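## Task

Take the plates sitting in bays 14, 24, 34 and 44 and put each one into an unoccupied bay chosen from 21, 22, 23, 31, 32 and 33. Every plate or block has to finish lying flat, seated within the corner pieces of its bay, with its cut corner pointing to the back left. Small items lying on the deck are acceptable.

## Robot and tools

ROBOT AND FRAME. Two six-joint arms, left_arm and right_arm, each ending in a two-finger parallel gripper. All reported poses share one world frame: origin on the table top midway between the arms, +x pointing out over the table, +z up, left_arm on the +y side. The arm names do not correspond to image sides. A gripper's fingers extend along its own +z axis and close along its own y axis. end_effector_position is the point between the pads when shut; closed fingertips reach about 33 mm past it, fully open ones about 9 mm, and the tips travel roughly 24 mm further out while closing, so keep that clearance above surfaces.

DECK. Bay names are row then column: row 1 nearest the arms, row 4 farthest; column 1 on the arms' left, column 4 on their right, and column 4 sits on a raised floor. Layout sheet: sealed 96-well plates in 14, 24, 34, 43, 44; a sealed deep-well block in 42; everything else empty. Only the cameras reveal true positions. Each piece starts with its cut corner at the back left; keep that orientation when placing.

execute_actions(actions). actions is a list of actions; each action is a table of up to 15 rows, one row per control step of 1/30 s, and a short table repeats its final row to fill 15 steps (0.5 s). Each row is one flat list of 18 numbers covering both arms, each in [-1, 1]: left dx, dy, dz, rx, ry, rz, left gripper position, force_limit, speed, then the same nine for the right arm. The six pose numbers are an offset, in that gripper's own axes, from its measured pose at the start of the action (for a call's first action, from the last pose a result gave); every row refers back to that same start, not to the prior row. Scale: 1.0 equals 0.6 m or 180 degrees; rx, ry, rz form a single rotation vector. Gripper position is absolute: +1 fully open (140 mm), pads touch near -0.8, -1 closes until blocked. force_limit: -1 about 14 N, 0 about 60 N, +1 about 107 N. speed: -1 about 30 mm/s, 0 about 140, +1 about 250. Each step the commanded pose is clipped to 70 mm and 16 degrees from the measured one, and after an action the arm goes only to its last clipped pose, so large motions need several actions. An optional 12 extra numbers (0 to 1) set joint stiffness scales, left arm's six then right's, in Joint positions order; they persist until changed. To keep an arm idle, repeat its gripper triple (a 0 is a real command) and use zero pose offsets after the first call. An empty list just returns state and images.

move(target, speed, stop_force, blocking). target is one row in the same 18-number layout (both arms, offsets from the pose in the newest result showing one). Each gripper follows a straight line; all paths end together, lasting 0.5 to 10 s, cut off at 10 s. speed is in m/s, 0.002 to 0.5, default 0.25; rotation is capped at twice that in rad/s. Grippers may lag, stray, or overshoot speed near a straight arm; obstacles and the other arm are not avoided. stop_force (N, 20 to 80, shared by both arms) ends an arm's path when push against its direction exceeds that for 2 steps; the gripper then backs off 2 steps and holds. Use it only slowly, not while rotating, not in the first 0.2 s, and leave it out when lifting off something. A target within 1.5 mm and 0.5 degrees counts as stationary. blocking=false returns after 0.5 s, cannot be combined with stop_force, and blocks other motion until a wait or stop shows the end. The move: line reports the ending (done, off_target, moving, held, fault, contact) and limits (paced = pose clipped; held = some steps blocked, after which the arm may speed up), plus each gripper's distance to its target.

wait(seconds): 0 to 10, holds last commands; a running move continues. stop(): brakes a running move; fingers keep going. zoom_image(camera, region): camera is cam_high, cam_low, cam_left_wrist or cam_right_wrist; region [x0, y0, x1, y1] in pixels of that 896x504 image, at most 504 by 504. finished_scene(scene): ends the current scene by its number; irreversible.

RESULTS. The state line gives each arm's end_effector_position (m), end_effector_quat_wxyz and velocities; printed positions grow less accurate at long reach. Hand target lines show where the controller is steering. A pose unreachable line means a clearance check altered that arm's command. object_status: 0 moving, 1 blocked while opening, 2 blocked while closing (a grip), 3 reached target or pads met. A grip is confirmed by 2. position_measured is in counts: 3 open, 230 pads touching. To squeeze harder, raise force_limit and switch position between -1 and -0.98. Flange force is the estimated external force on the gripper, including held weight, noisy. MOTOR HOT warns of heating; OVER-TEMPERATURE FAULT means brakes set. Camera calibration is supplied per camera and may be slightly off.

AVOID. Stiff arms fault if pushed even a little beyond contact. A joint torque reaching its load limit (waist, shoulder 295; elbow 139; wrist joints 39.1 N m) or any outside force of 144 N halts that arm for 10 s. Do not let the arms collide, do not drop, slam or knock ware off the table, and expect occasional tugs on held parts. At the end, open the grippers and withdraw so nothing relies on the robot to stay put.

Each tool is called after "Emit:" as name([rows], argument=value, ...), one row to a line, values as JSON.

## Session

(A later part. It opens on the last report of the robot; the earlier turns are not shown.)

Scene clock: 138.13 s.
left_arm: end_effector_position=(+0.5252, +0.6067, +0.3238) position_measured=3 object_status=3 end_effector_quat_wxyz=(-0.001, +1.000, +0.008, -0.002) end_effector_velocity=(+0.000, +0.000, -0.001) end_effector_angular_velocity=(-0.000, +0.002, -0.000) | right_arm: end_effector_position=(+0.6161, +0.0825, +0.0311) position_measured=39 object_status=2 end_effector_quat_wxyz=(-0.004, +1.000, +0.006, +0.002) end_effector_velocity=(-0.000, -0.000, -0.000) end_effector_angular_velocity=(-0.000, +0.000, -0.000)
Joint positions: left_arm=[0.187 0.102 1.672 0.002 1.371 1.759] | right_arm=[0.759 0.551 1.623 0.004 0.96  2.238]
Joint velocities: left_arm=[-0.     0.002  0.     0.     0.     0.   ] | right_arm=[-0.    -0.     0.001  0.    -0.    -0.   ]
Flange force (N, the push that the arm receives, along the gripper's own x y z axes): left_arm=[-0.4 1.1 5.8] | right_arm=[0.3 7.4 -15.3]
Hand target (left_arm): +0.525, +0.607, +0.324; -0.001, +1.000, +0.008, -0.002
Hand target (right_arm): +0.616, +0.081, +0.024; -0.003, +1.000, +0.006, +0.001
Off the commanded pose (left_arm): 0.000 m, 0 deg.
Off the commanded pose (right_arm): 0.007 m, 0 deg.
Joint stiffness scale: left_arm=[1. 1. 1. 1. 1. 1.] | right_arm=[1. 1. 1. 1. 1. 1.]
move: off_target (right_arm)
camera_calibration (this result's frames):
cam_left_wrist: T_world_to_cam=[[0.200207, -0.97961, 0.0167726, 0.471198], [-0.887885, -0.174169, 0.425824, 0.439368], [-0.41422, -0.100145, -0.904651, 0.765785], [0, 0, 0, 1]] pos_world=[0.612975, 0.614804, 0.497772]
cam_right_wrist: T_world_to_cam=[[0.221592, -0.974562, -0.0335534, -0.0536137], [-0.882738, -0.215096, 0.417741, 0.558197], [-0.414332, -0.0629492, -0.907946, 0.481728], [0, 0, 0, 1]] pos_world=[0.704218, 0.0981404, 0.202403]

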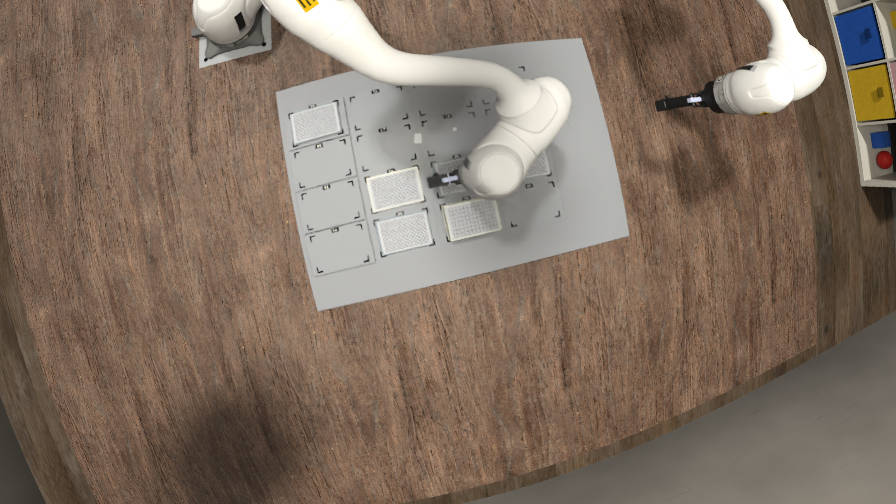

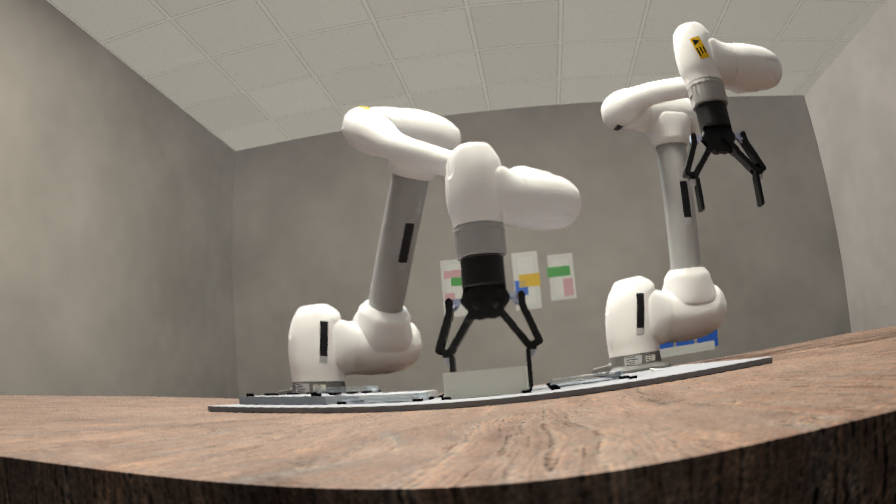

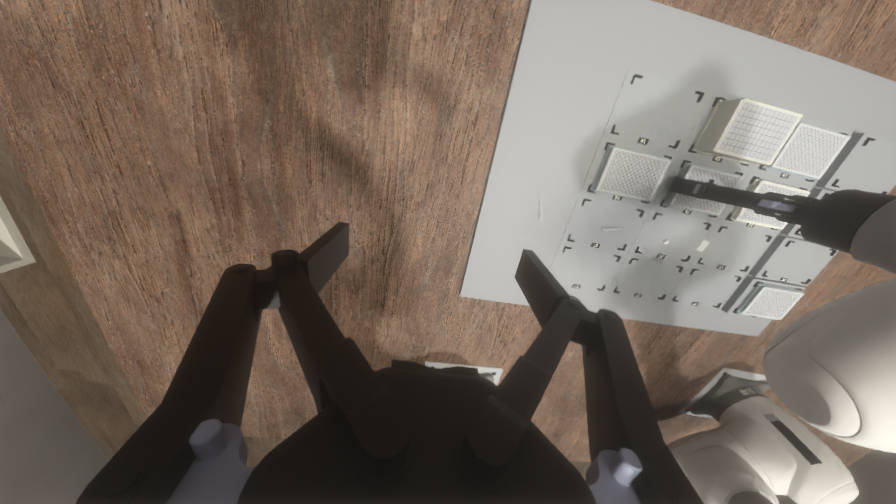

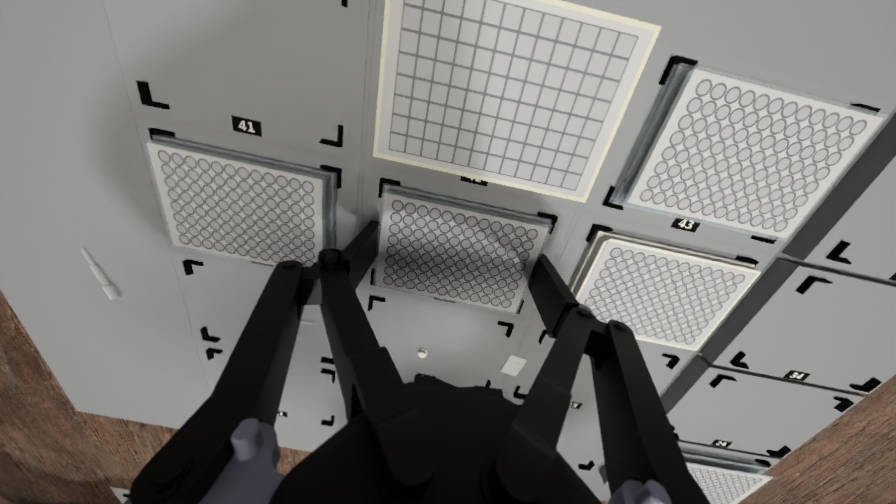

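Emit:
move(target=[0,0,0,0,0,0,1,0,0,0,0,0,0,0,0,0.9,0,0.3])

Emit:
move(target=[0,0,0,0,0,0,1,0,0,0,0,-0.058,0,0,0,1,0,0], speed=0.15)

Emit:
move(target=[0,0,0,0,0,0,1,0,0,-0.3657,0.543,-0.005,0,0,-0.002,1,0,0], speed=0.4)

Emit:
zoom_image(camera="cam_right_wrist", region=[320, 130, 620, 340])

Scene clock: 142.97 s.
left_arm: end_effector_position=(+0.5252, +0.6067, +0.3238) position_measured=3 object_status=3 end_effector_quat_wxyz=(-0.001, +1.000, +0.008, -0.002) end_effector_velocity=(+0.000, +0.001, -0.000) end_effector_angular_velocity=(+0.002, +0.001, -0.000) | right_arm: end_effector_position=(+0.6161, +0.0825, +0.0311) position_measured=16 object_status=3 end_effector_quat_wxyz=(-0.004, +1.000, +0.006, +0.002) end_effector_velocity=(+0.001, +0.001, +0.001) end_effector_angular_velocity=(+0.001, -0.001, -0.001)
Joint positions: left_arm=[0.187 0.102 1.672 0.002 1.371 1.759] | right_arm=[0.759 0.551 1.623 0.004 0.96  2.238]
Joint velocities: left_arm=[-0.     0.001 -0.     0.002 -0.    -0.001] | right_arm=[-0.     0.    -0.002  0.     0.     0.   ]
Flange force (N, the push that the arm receives, along the gripper's own x y z axes): left_arm=[-0.8 2.0 5.3] | right_arm=[5.5 4.2 2.5]
Hand target (left_arm): +0.525, +0.607, +0.324; -0.001, +1.000, +0.008, -0.002
Hand target (right_arm): +0.616, +0.083, +0.031; -0.004, +1.000, +0.006, +0.002
Off the commanded pose (left_arm): 0.000 m, 0 deg.
Off the commanded pose (right_arm): 0.000 m, 0 deg.
Joint stiffness scale: left_arm=[1. 1. 1. 1. 1. 1.] | right_arm=[1. 1. 1. 1. 1. 1.]
move: done
camera_calibration (this result's frames):
cam_left_wrist: T_world_to_cam=[[0.200207, -0.97961, 0.0167727, 0.471198], [-0.887885, -0.17417, 0.425824, 0.439368], [-0.41422, -0.100145, -0.904651, 0.765785], [0, 0, 0, 1]] pos_world=[0.612975, 0.614804, 0.497772]
cam_right_wrist: T_world_to_cam=[[0.221643, -0.974553, -0.0334895, -0.0536778], [-0.882758, -0.215119, 0.417686, 0.558233], [-0.414262, -0.063014, -0.907974, 0.481691], [0, 0, 0, 1]] pos_world=[0.704228, 0.0981282, 0.202399]

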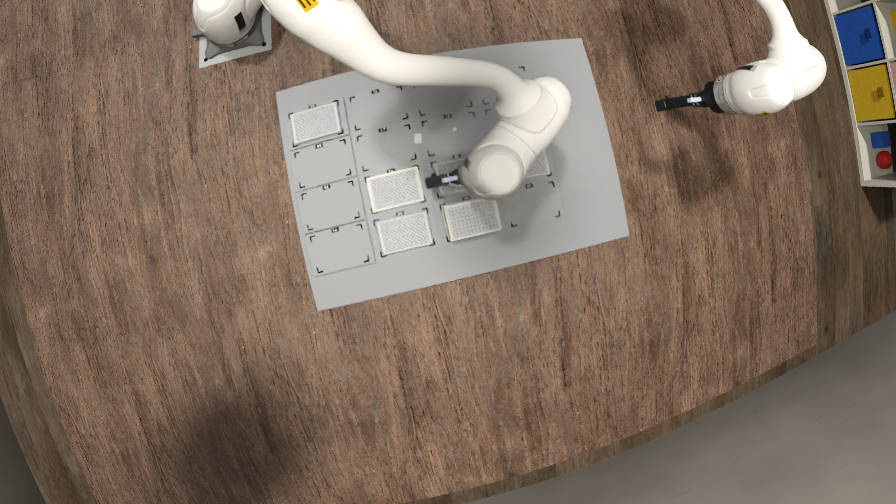

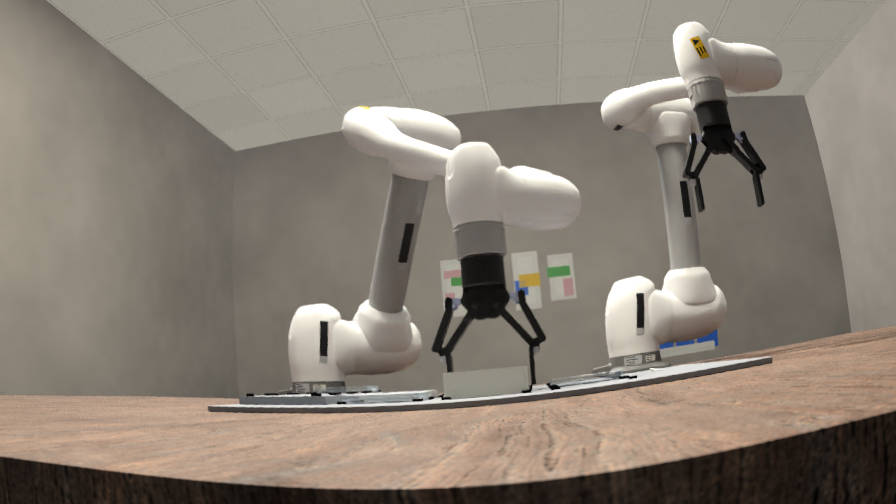

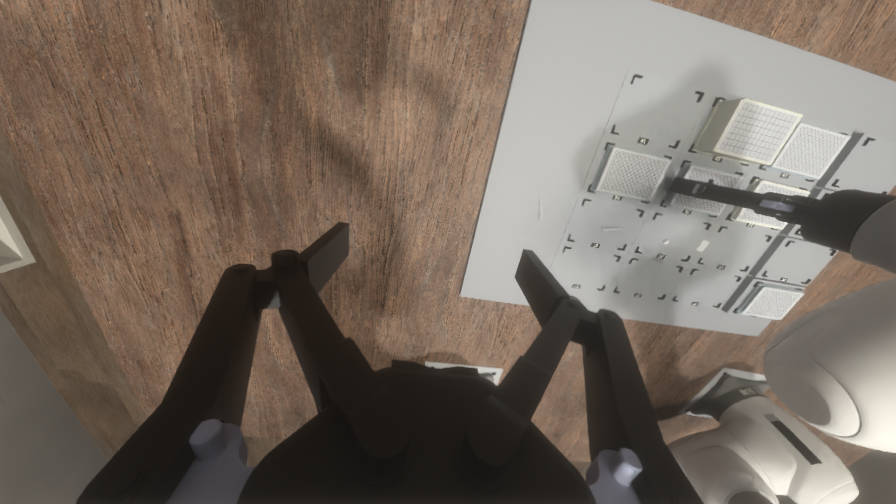

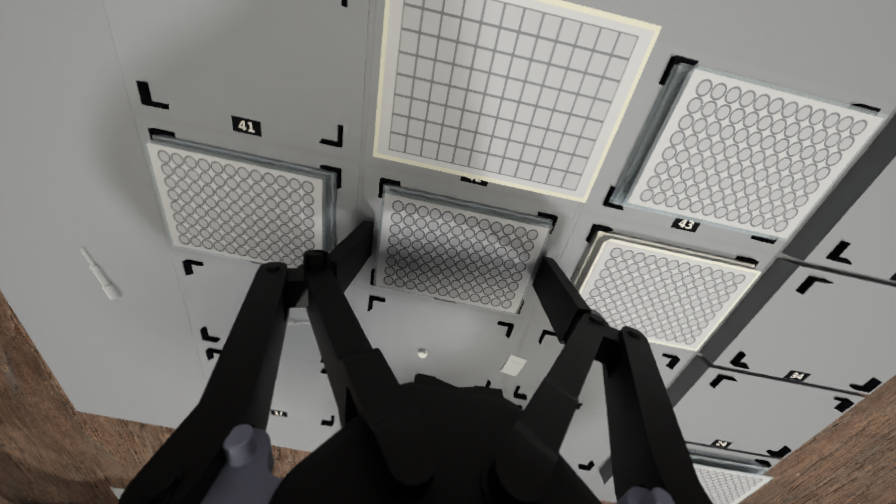

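Scene clock: 143.80 s.
left_arm: end_effector_position=(+0.5252, +0.6067, +0.3238) position_measured=3 object_status=3 end_effector_quat_wxyz=(-0.001, +1.000, +0.008, -0.002) end_effector_velocity=(+0.000, +0.000, -0.000) end_effector_angular_velocity=(+0.000, +0.000, +0.001) | right_arm: end_effector_position=(+0.6154, +0.0819, +0.0614) position_measured=3 object_status=3 end_effector_quat_wxyz=(-0.003, +1.000, +0.006, +0.001) end_effector_velocity=(-0.000, -0.000, +0.002) end_effector_angular_velocity=(-0.002, +0.001, +0.001)
Joint positions: left_arm=[0.187 0.102 1.672 0.002 1.371 1.759] | right_arm=[0.759 0.524 1.604 0.004 1.008 2.238]
Joint velocities: left_arm=[ 0.     0.001 -0.     0.    -0.    -0.   ] | right_arm=[ 0.    -0.001 -0.002 -0.001  0.005 -0.   ]
Flange force (N, the push that the arm receives, along the gripper's own x y z axes): left_arm=[-0.4 0.1 4.7] | right_arm=[2.5 4.6 2.4]
Hand target (left_arm): +0.525, +0.607, +0.324; -0.001, +1.000, +0.008, -0.002
Hand target (right_arm): +0.616, +0.082, +0.066; -0.004, +1.000, +0.006, +0.002
Off the commanded pose (left_arm): 0.000 m, 0 deg.
Off the commanded pose (right_arm): 0.005 m, 0 deg.
Joint stiffness scale: left_arm=[1. 1. 1. 1. 1. 1.] | right_arm=[1. 1. 1. 1. 1. 1.]
move: off_target (right_arm)
camera_calibration (this result's frames):
cam_left_wrist: T_world_to_cam=[[0.200207, -0.97961, 0.0167727, 0.471198], [-0.887885, -0.17417, 0.425824, 0.439368], [-0.41422, -0.100145, -0.904651, 0.765785], [0, 0, 0, 1]] pos_world=[0.612975, 0.614804, 0.497772]
cam_right_wrist: T_world_to_cam=[[0.221757, -0.974548, -0.0328634, -0.0531622], [-0.882164, -0.214867, 0.419068, 0.544324], [-0.415463, -0.0639403, -0.90736, 0.509598], [0, 0, 0, 1]] pos_world=[0.703692, 0.0977321, 0.232533]

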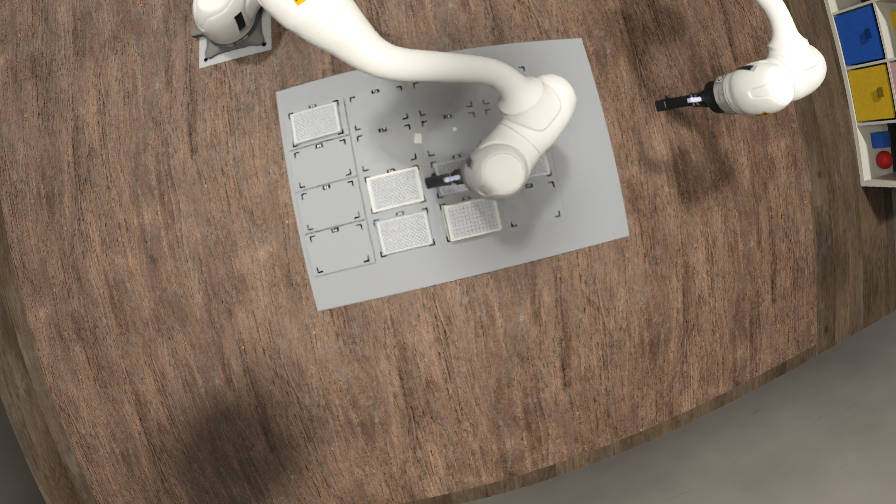

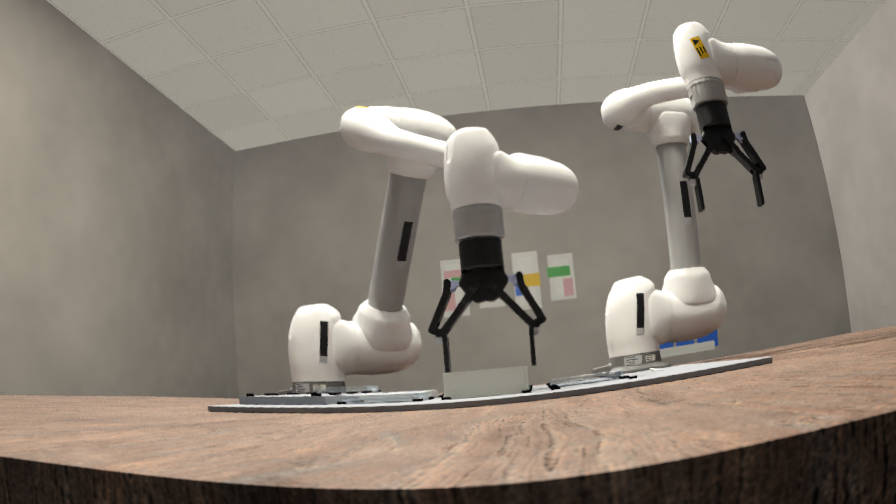

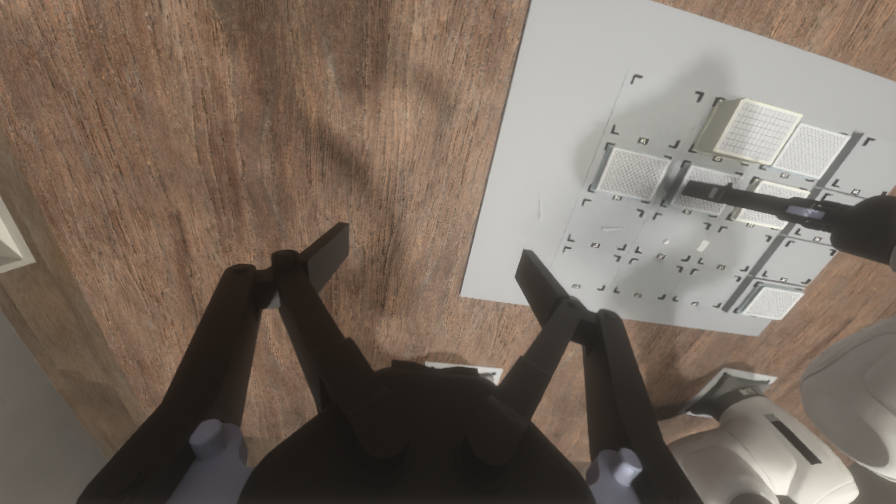

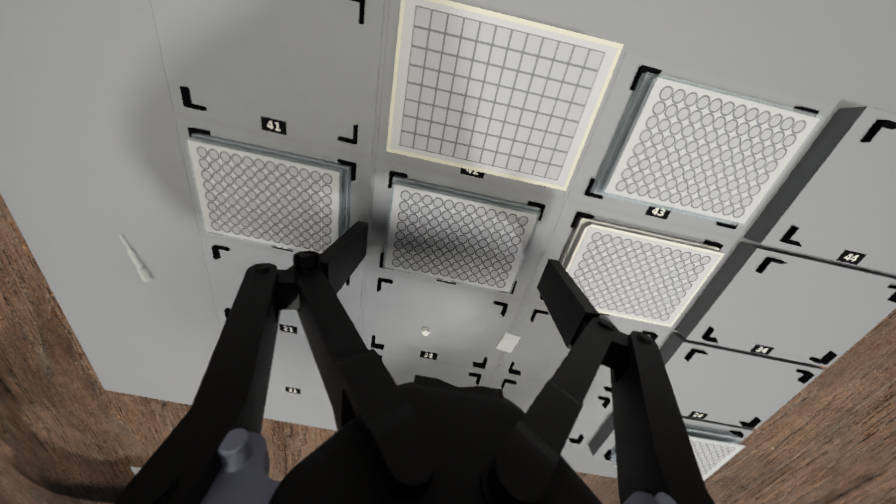

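Scene clock: 145.47 s.
left_arm: end_effector_position=(+0.5252, +0.6067, +0.3238) position_measured=3 object_status=3 end_effector_quat_wxyz=(-0.001, +1.000, +0.008, -0.002) end_effector_velocity=(-0.000, -0.001, +0.000) end_effector_angular_velocity=(-0.001, -0.000, -0.002) | right_arm: end_effector_position=(+0.4006, -0.2457, +0.0623) position_measured=3 object_status=3 end_effector_quat_wxyz=(-0.002, +1.000, +0.007, +0.000) end_effector_velocity=(-0.001, -0.002, +0.001) end_effector_angular_velocity=(+0.003, -0.000, +0.000)
Joint positions: left_arm=[0.187 0.102 1.672 0.002 1.371 1.759] | right_arm=[0.477 0.012 2.3   0.003 0.827 1.953]
Joint velocities: left_arm=[-0.001 -0.001  0.    -0.001  0.     0.   ] | right_arm=[-0.005 -0.004  0.002  0.004 -0.    -0.008]
Flange force (N, the push that the arm receives, along the gripper's own x y z axes): left_arm=[-0.9 1.2 5.3] | right_arm=[0.2 2.4 3.6]
Hand target (left_arm): +0.525, +0.607, +0.324; -0.001, +1.000, +0.008, -0.002
Hand target (right_arm): +0.399, -0.246, +0.062; -0.003, +1.000, +0.009, +0.001
Off the commanded pose (left_arm): 0.000 m, 0 deg.
Off the commanded pose (right_arm): 0.001 m, 0 deg.
Joint stiffness scale: left_arm=[1. 1. 1. 1. 1. 1.] | right_arm=[1. 1. 1. 1. 1. 1.]
move: done
camera_calibration (this result's frames):
cam_left_wrist: T_world_to_cam=[[0.200207, -0.97961, 0.0167726, 0.471198], [-0.887885, -0.17417, 0.425824, 0.439368], [-0.41422, -0.100145, -0.904651, 0.765785], [0, 0, 0, 1]] pos_world=[0.612975, 0.614804, 0.497772]
cam_right_wrist: T_world_to_cam=[[0.22375, -0.974191, -0.0297983, -0.325669], [-0.880943, -0.215224, 0.421448, 0.283337], [-0.416984, -0.0680484, -0.906363, 0.399843], [0, 0, 0, 1]] pos_world=[0.4892, -0.229074, 0.233287]

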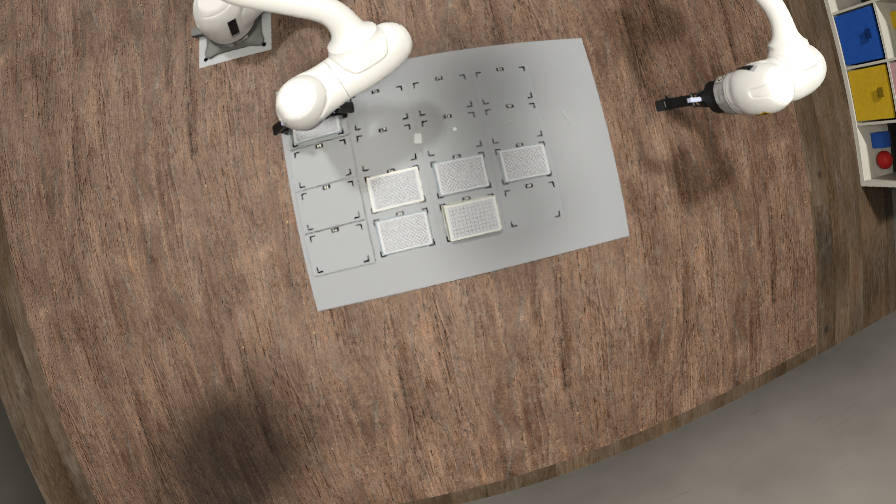

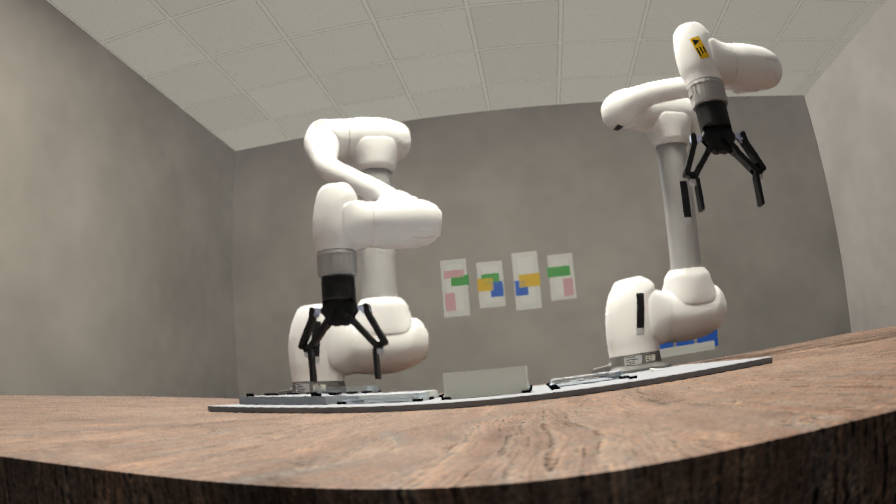

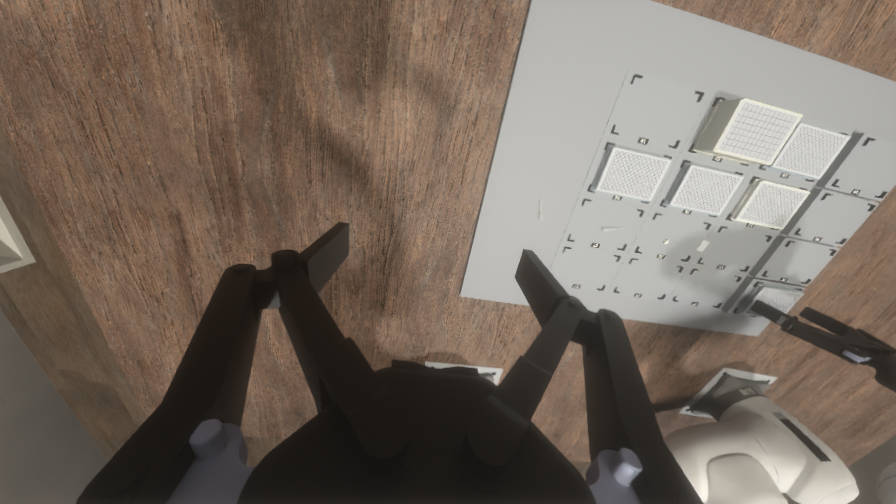

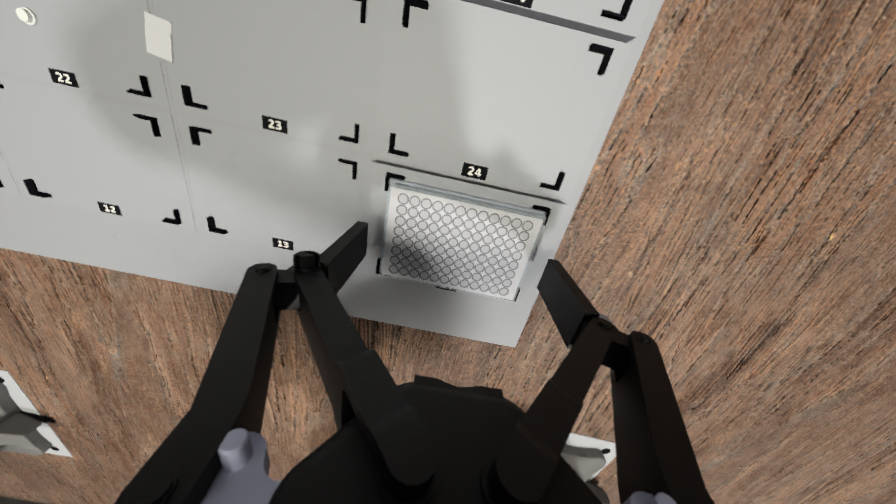

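Region (320, 130, 620, 340) of cam_right_wrist's 896x504 image, scaled by 1.680, with more detail than that image has; it fills the top 353 rows of this view, and the rest is white.

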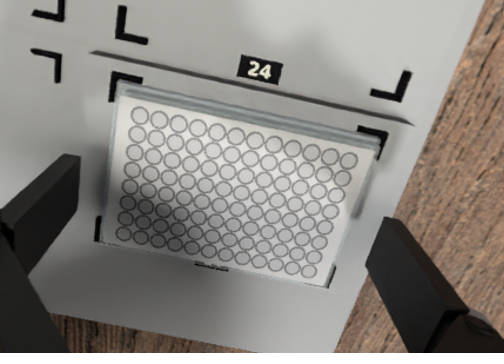

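Emit:
move(target=[0,0,0,0,0,0,1,0,0,-0.001,0.002,0.035,0,0,0,1,0,0], speed=0.05)

Emit:
move(target=[0,0,0,0,0,0,1,0,0,0,0,-0.004,0,0,0,-1,0,-0.6])

Emit:
zoom_image(camera="cam_right_wrist", region=[320, 130, 620, 340])

Scene clock: 149.50 s.
left_arm: end_effector_position=(+0.5252, +0.6067, +0.3238) position_measured=3 object_status=3 end_effector_quat_wxyz=(-0.001, +1.000, +0.008, -0.002) end_effector_velocity=(-0.000, -0.000, +0.001) end_effector_angular_velocity=(-0.001, -0.001, +0.001) | right_arm: end_effector_position=(+0.4008, -0.2459, +0.0443) position_measured=3 object_status=3 end_effector_quat_wxyz=(-0.002, +1.000, +0.007, +0.001) end_effector_velocity=(+0.001, +0.000, -0.001) end_effector_angular_velocity=(+0.001, -0.002, +0.000)
Joint positions: left_arm=[0.187 0.102 1.672 0.002 1.371 1.759] | right_arm=[0.476 0.039 2.317 0.004 0.782 1.952]
Joint velocities: left_arm=[ 0.    -0.001  0.    -0.001  0.    -0.   ] | right_arm=[ 0.     0.003  0.001 -0.    -0.005 -0.   ]
Flange force (N, the push that the arm receives, along the gripper's own x y z axes): left_arm=[-1.4 0.0 4.7] | right_arm=[3.2 8.4 4.2]
Hand target (left_arm): +0.525, +0.607, +0.324; -0.001, +1.000, +0.008, -0.002
Hand target (right_arm): +0.400, -0.247, +0.041; -0.002, +1.000, +0.007, +0.000
Off the commanded pose (left_arm): 0.000 m, 0 deg.
Off the commanded pose (right_arm): 0.003 m, 0 deg.
Joint stiffness scale: left_arm=[1. 1. 1. 1. 1. 1.] | right_arm=[1. 1. 1. 1. 1. 1.]
move: done
camera_calibration (this result's frames):
cam_left_wrist: T_world_to_cam=[[0.200207, -0.97961, 0.0167728, 0.471198], [-0.887885, -0.17417, 0.425824, 0.439368], [-0.41422, -0.100145, -0.904651, 0.765785], [0, 0, 0, 1]] pos_world=[0.612975, 0.614804, 0.497772]
cam_right_wrist: T_world_to_cam=[[0.223851, -0.974157, -0.0301502, -0.32643], [-0.881602, -0.215578, 0.419887, 0.291298], [-0.415535, -0.0674115, -0.907076, 0.38322], [0, 0, 0, 1]] pos_world=[0.489122, -0.229363, 0.215456]

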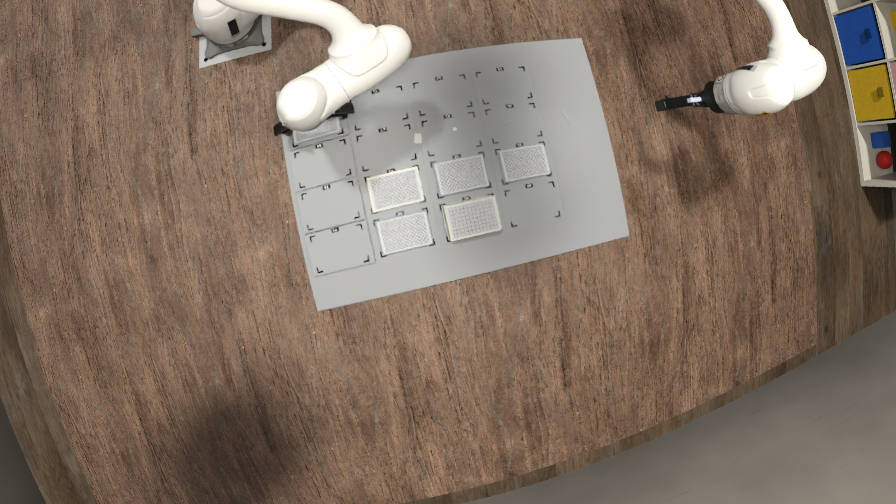

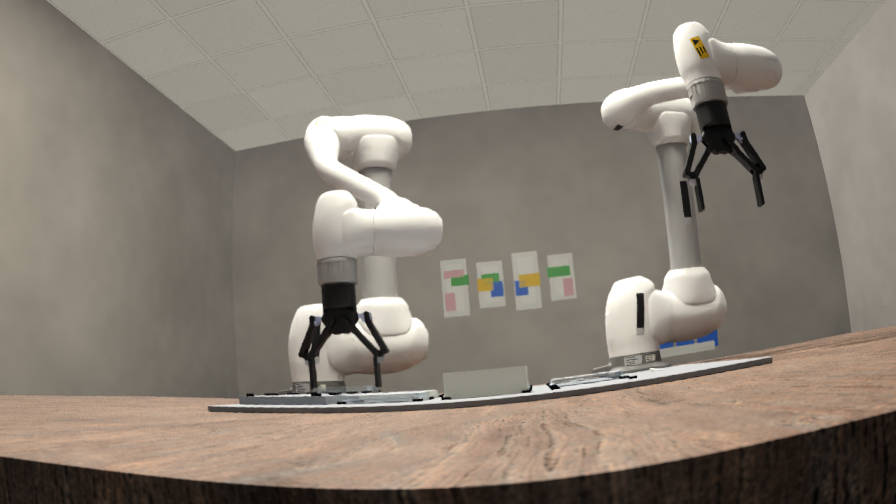

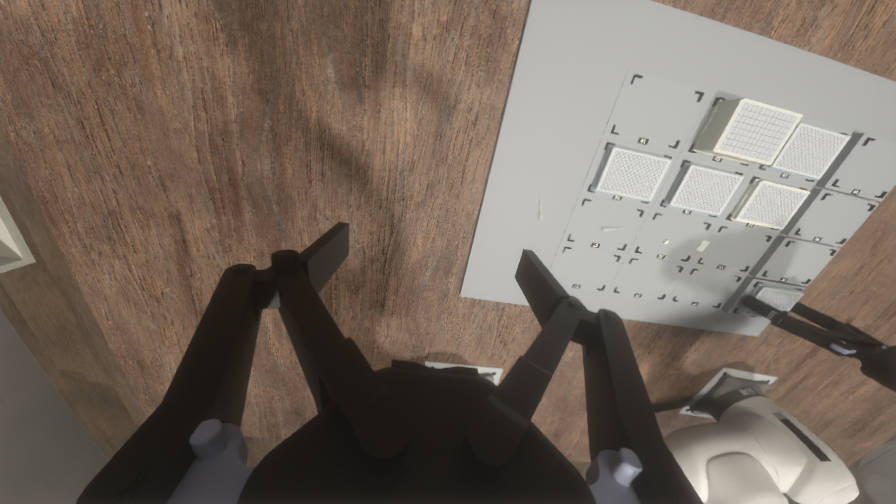

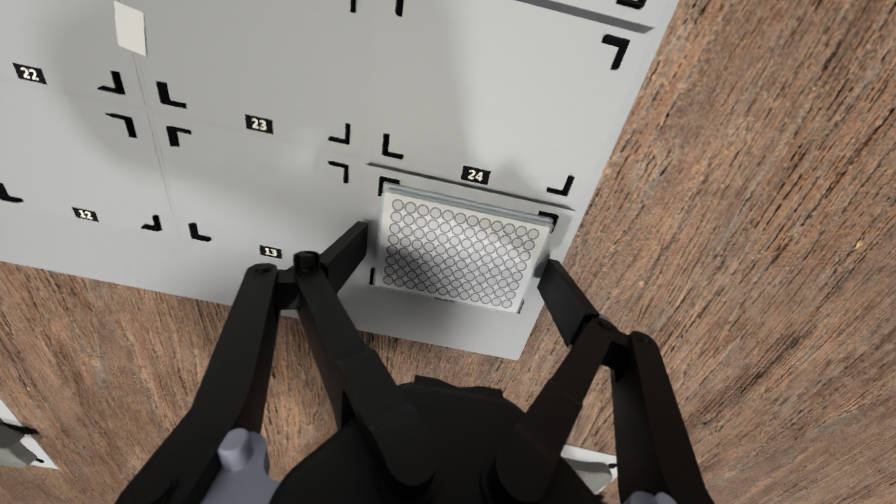

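Scene clock: 150.20 s.
left_arm: end_effector_position=(+0.5252, +0.6067, +0.3238) position_measured=3 object_status=3 end_effector_quat_wxyz=(-0.001, +1.000, +0.008, -0.002) end_effector_velocity=(+0.000, +0.001, -0.001) end_effector_angular_velocity=(+0.000, +0.001, +0.000) | right_arm: end_effector_position=(+0.4009, -0.2458, +0.0455) position_measured=38 object_status=2 end_effector_quat_wxyz=(-0.002, +1.000, +0.007, +0.001) end_effector_velocity=(-0.000, +0.000, -0.000) end_effector_angular_velocity=(+0.001, +0.001, -0.002)
Joint positions: left_arm=[0.187 0.102 1.672 0.002 1.371 1.759] | right_arm=[0.476 0.037 2.316 0.003 0.784 1.952]
Joint velocities: left_arm=[ 0.001  0.001  0.     0.001 -0.     0.   ] | right_arm=[-0.    -0.     0.     0.002 -0.     0.   ]
Flange force (N, the push that the arm receives, along the gripper's own x y z axes): left_arm=[-0.1 1.2 5.6] | right_arm=[-1.0 12.9 -18.6]
Hand target (left_arm): +0.525, +0.607, +0.324; -0.001, +1.000, +0.008, -0.002
Hand target (right_arm): +0.401, -0.246, +0.047; -0.002, +1.000, +0.007, +0.001
Off the commanded pose (left_arm): 0.000 m, 0 deg.
Off the commanded pose (right_arm): 0.001 m, 0 deg.
Joint stiffness scale: left_arm=[1. 1. 1. 1. 1. 1.] | right_arm=[1. 1. 1. 1. 1. 1.]
move: done
camera_calibration (this result's frames):
cam_left_wrist: T_world_to_cam=[[0.200207, -0.97961, 0.0167727, 0.471198], [-0.887885, -0.174169, 0.425824, 0.439368], [-0.41422, -0.100145, -0.904651, 0.765785], [0, 0, 0, 1]] pos_world=[0.612975, 0.614804, 0.497772]
cam_right_wrist: T_world_to_cam=[[0.223997, -0.974126, -0.0300783, -0.326468], [-0.881715, -0.215703, 0.419585, 0.290953], [-0.415216, -0.0674654, -0.907218, 0.384214], [0, 0, 0, 1]] pos_world=[0.489198, -0.22934, 0.216667]

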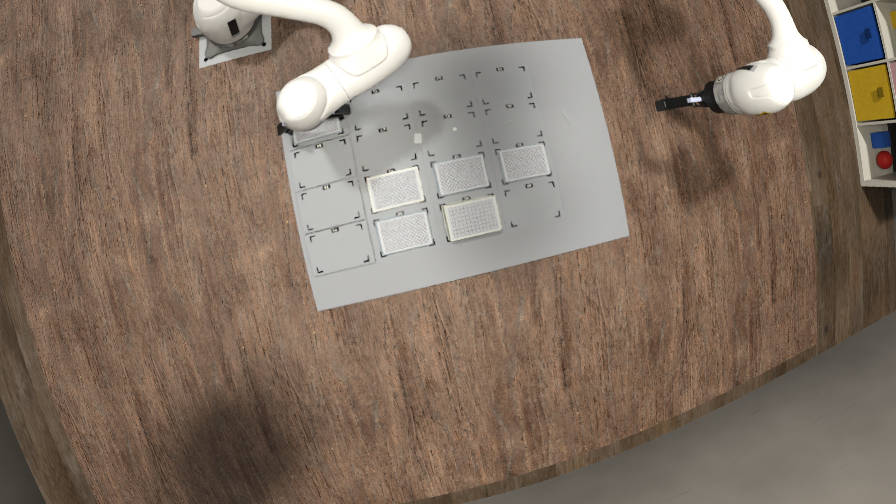

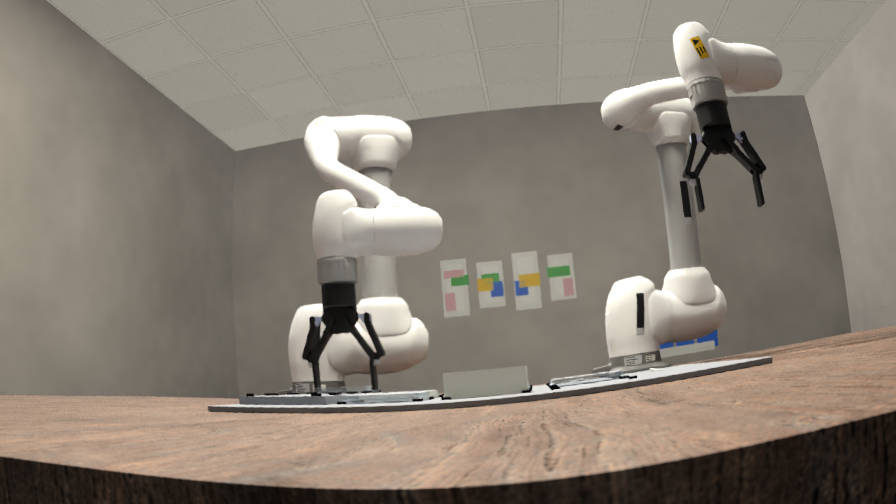

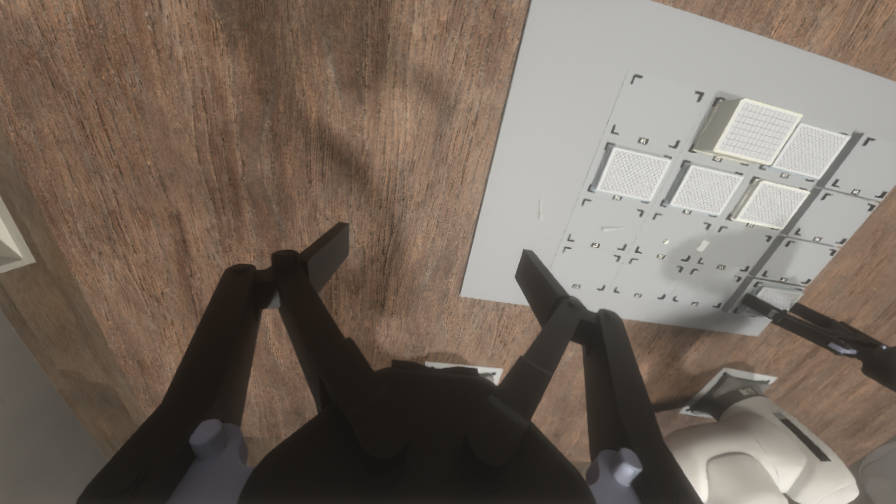

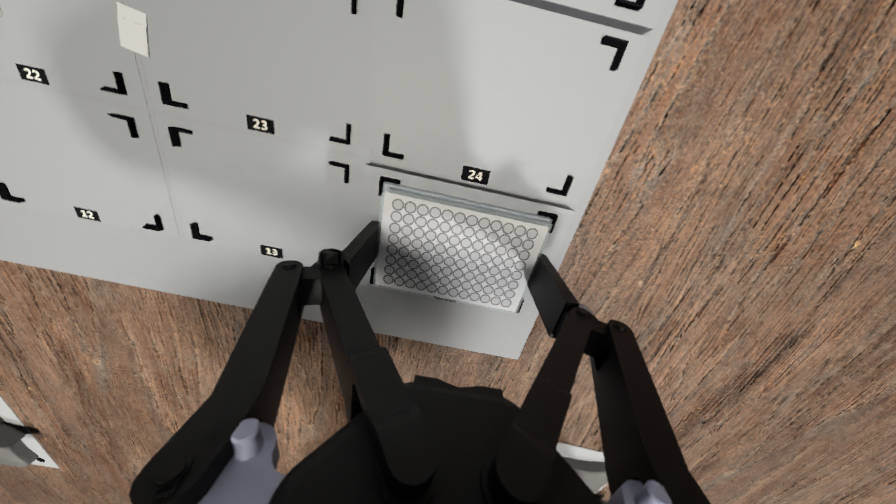

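Region (320, 130, 620, 340) of cam_right_wrist's 896x504 image, scaled by 1.680, with more detail than that image has; it fills the top 353 rows of this view, and the rest is white.

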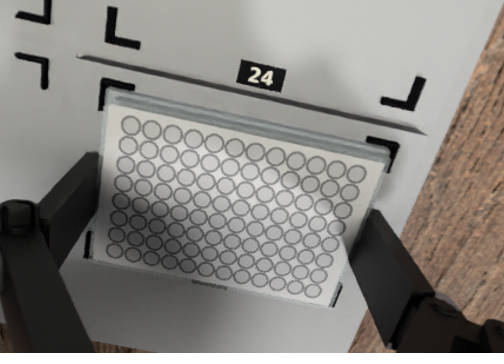

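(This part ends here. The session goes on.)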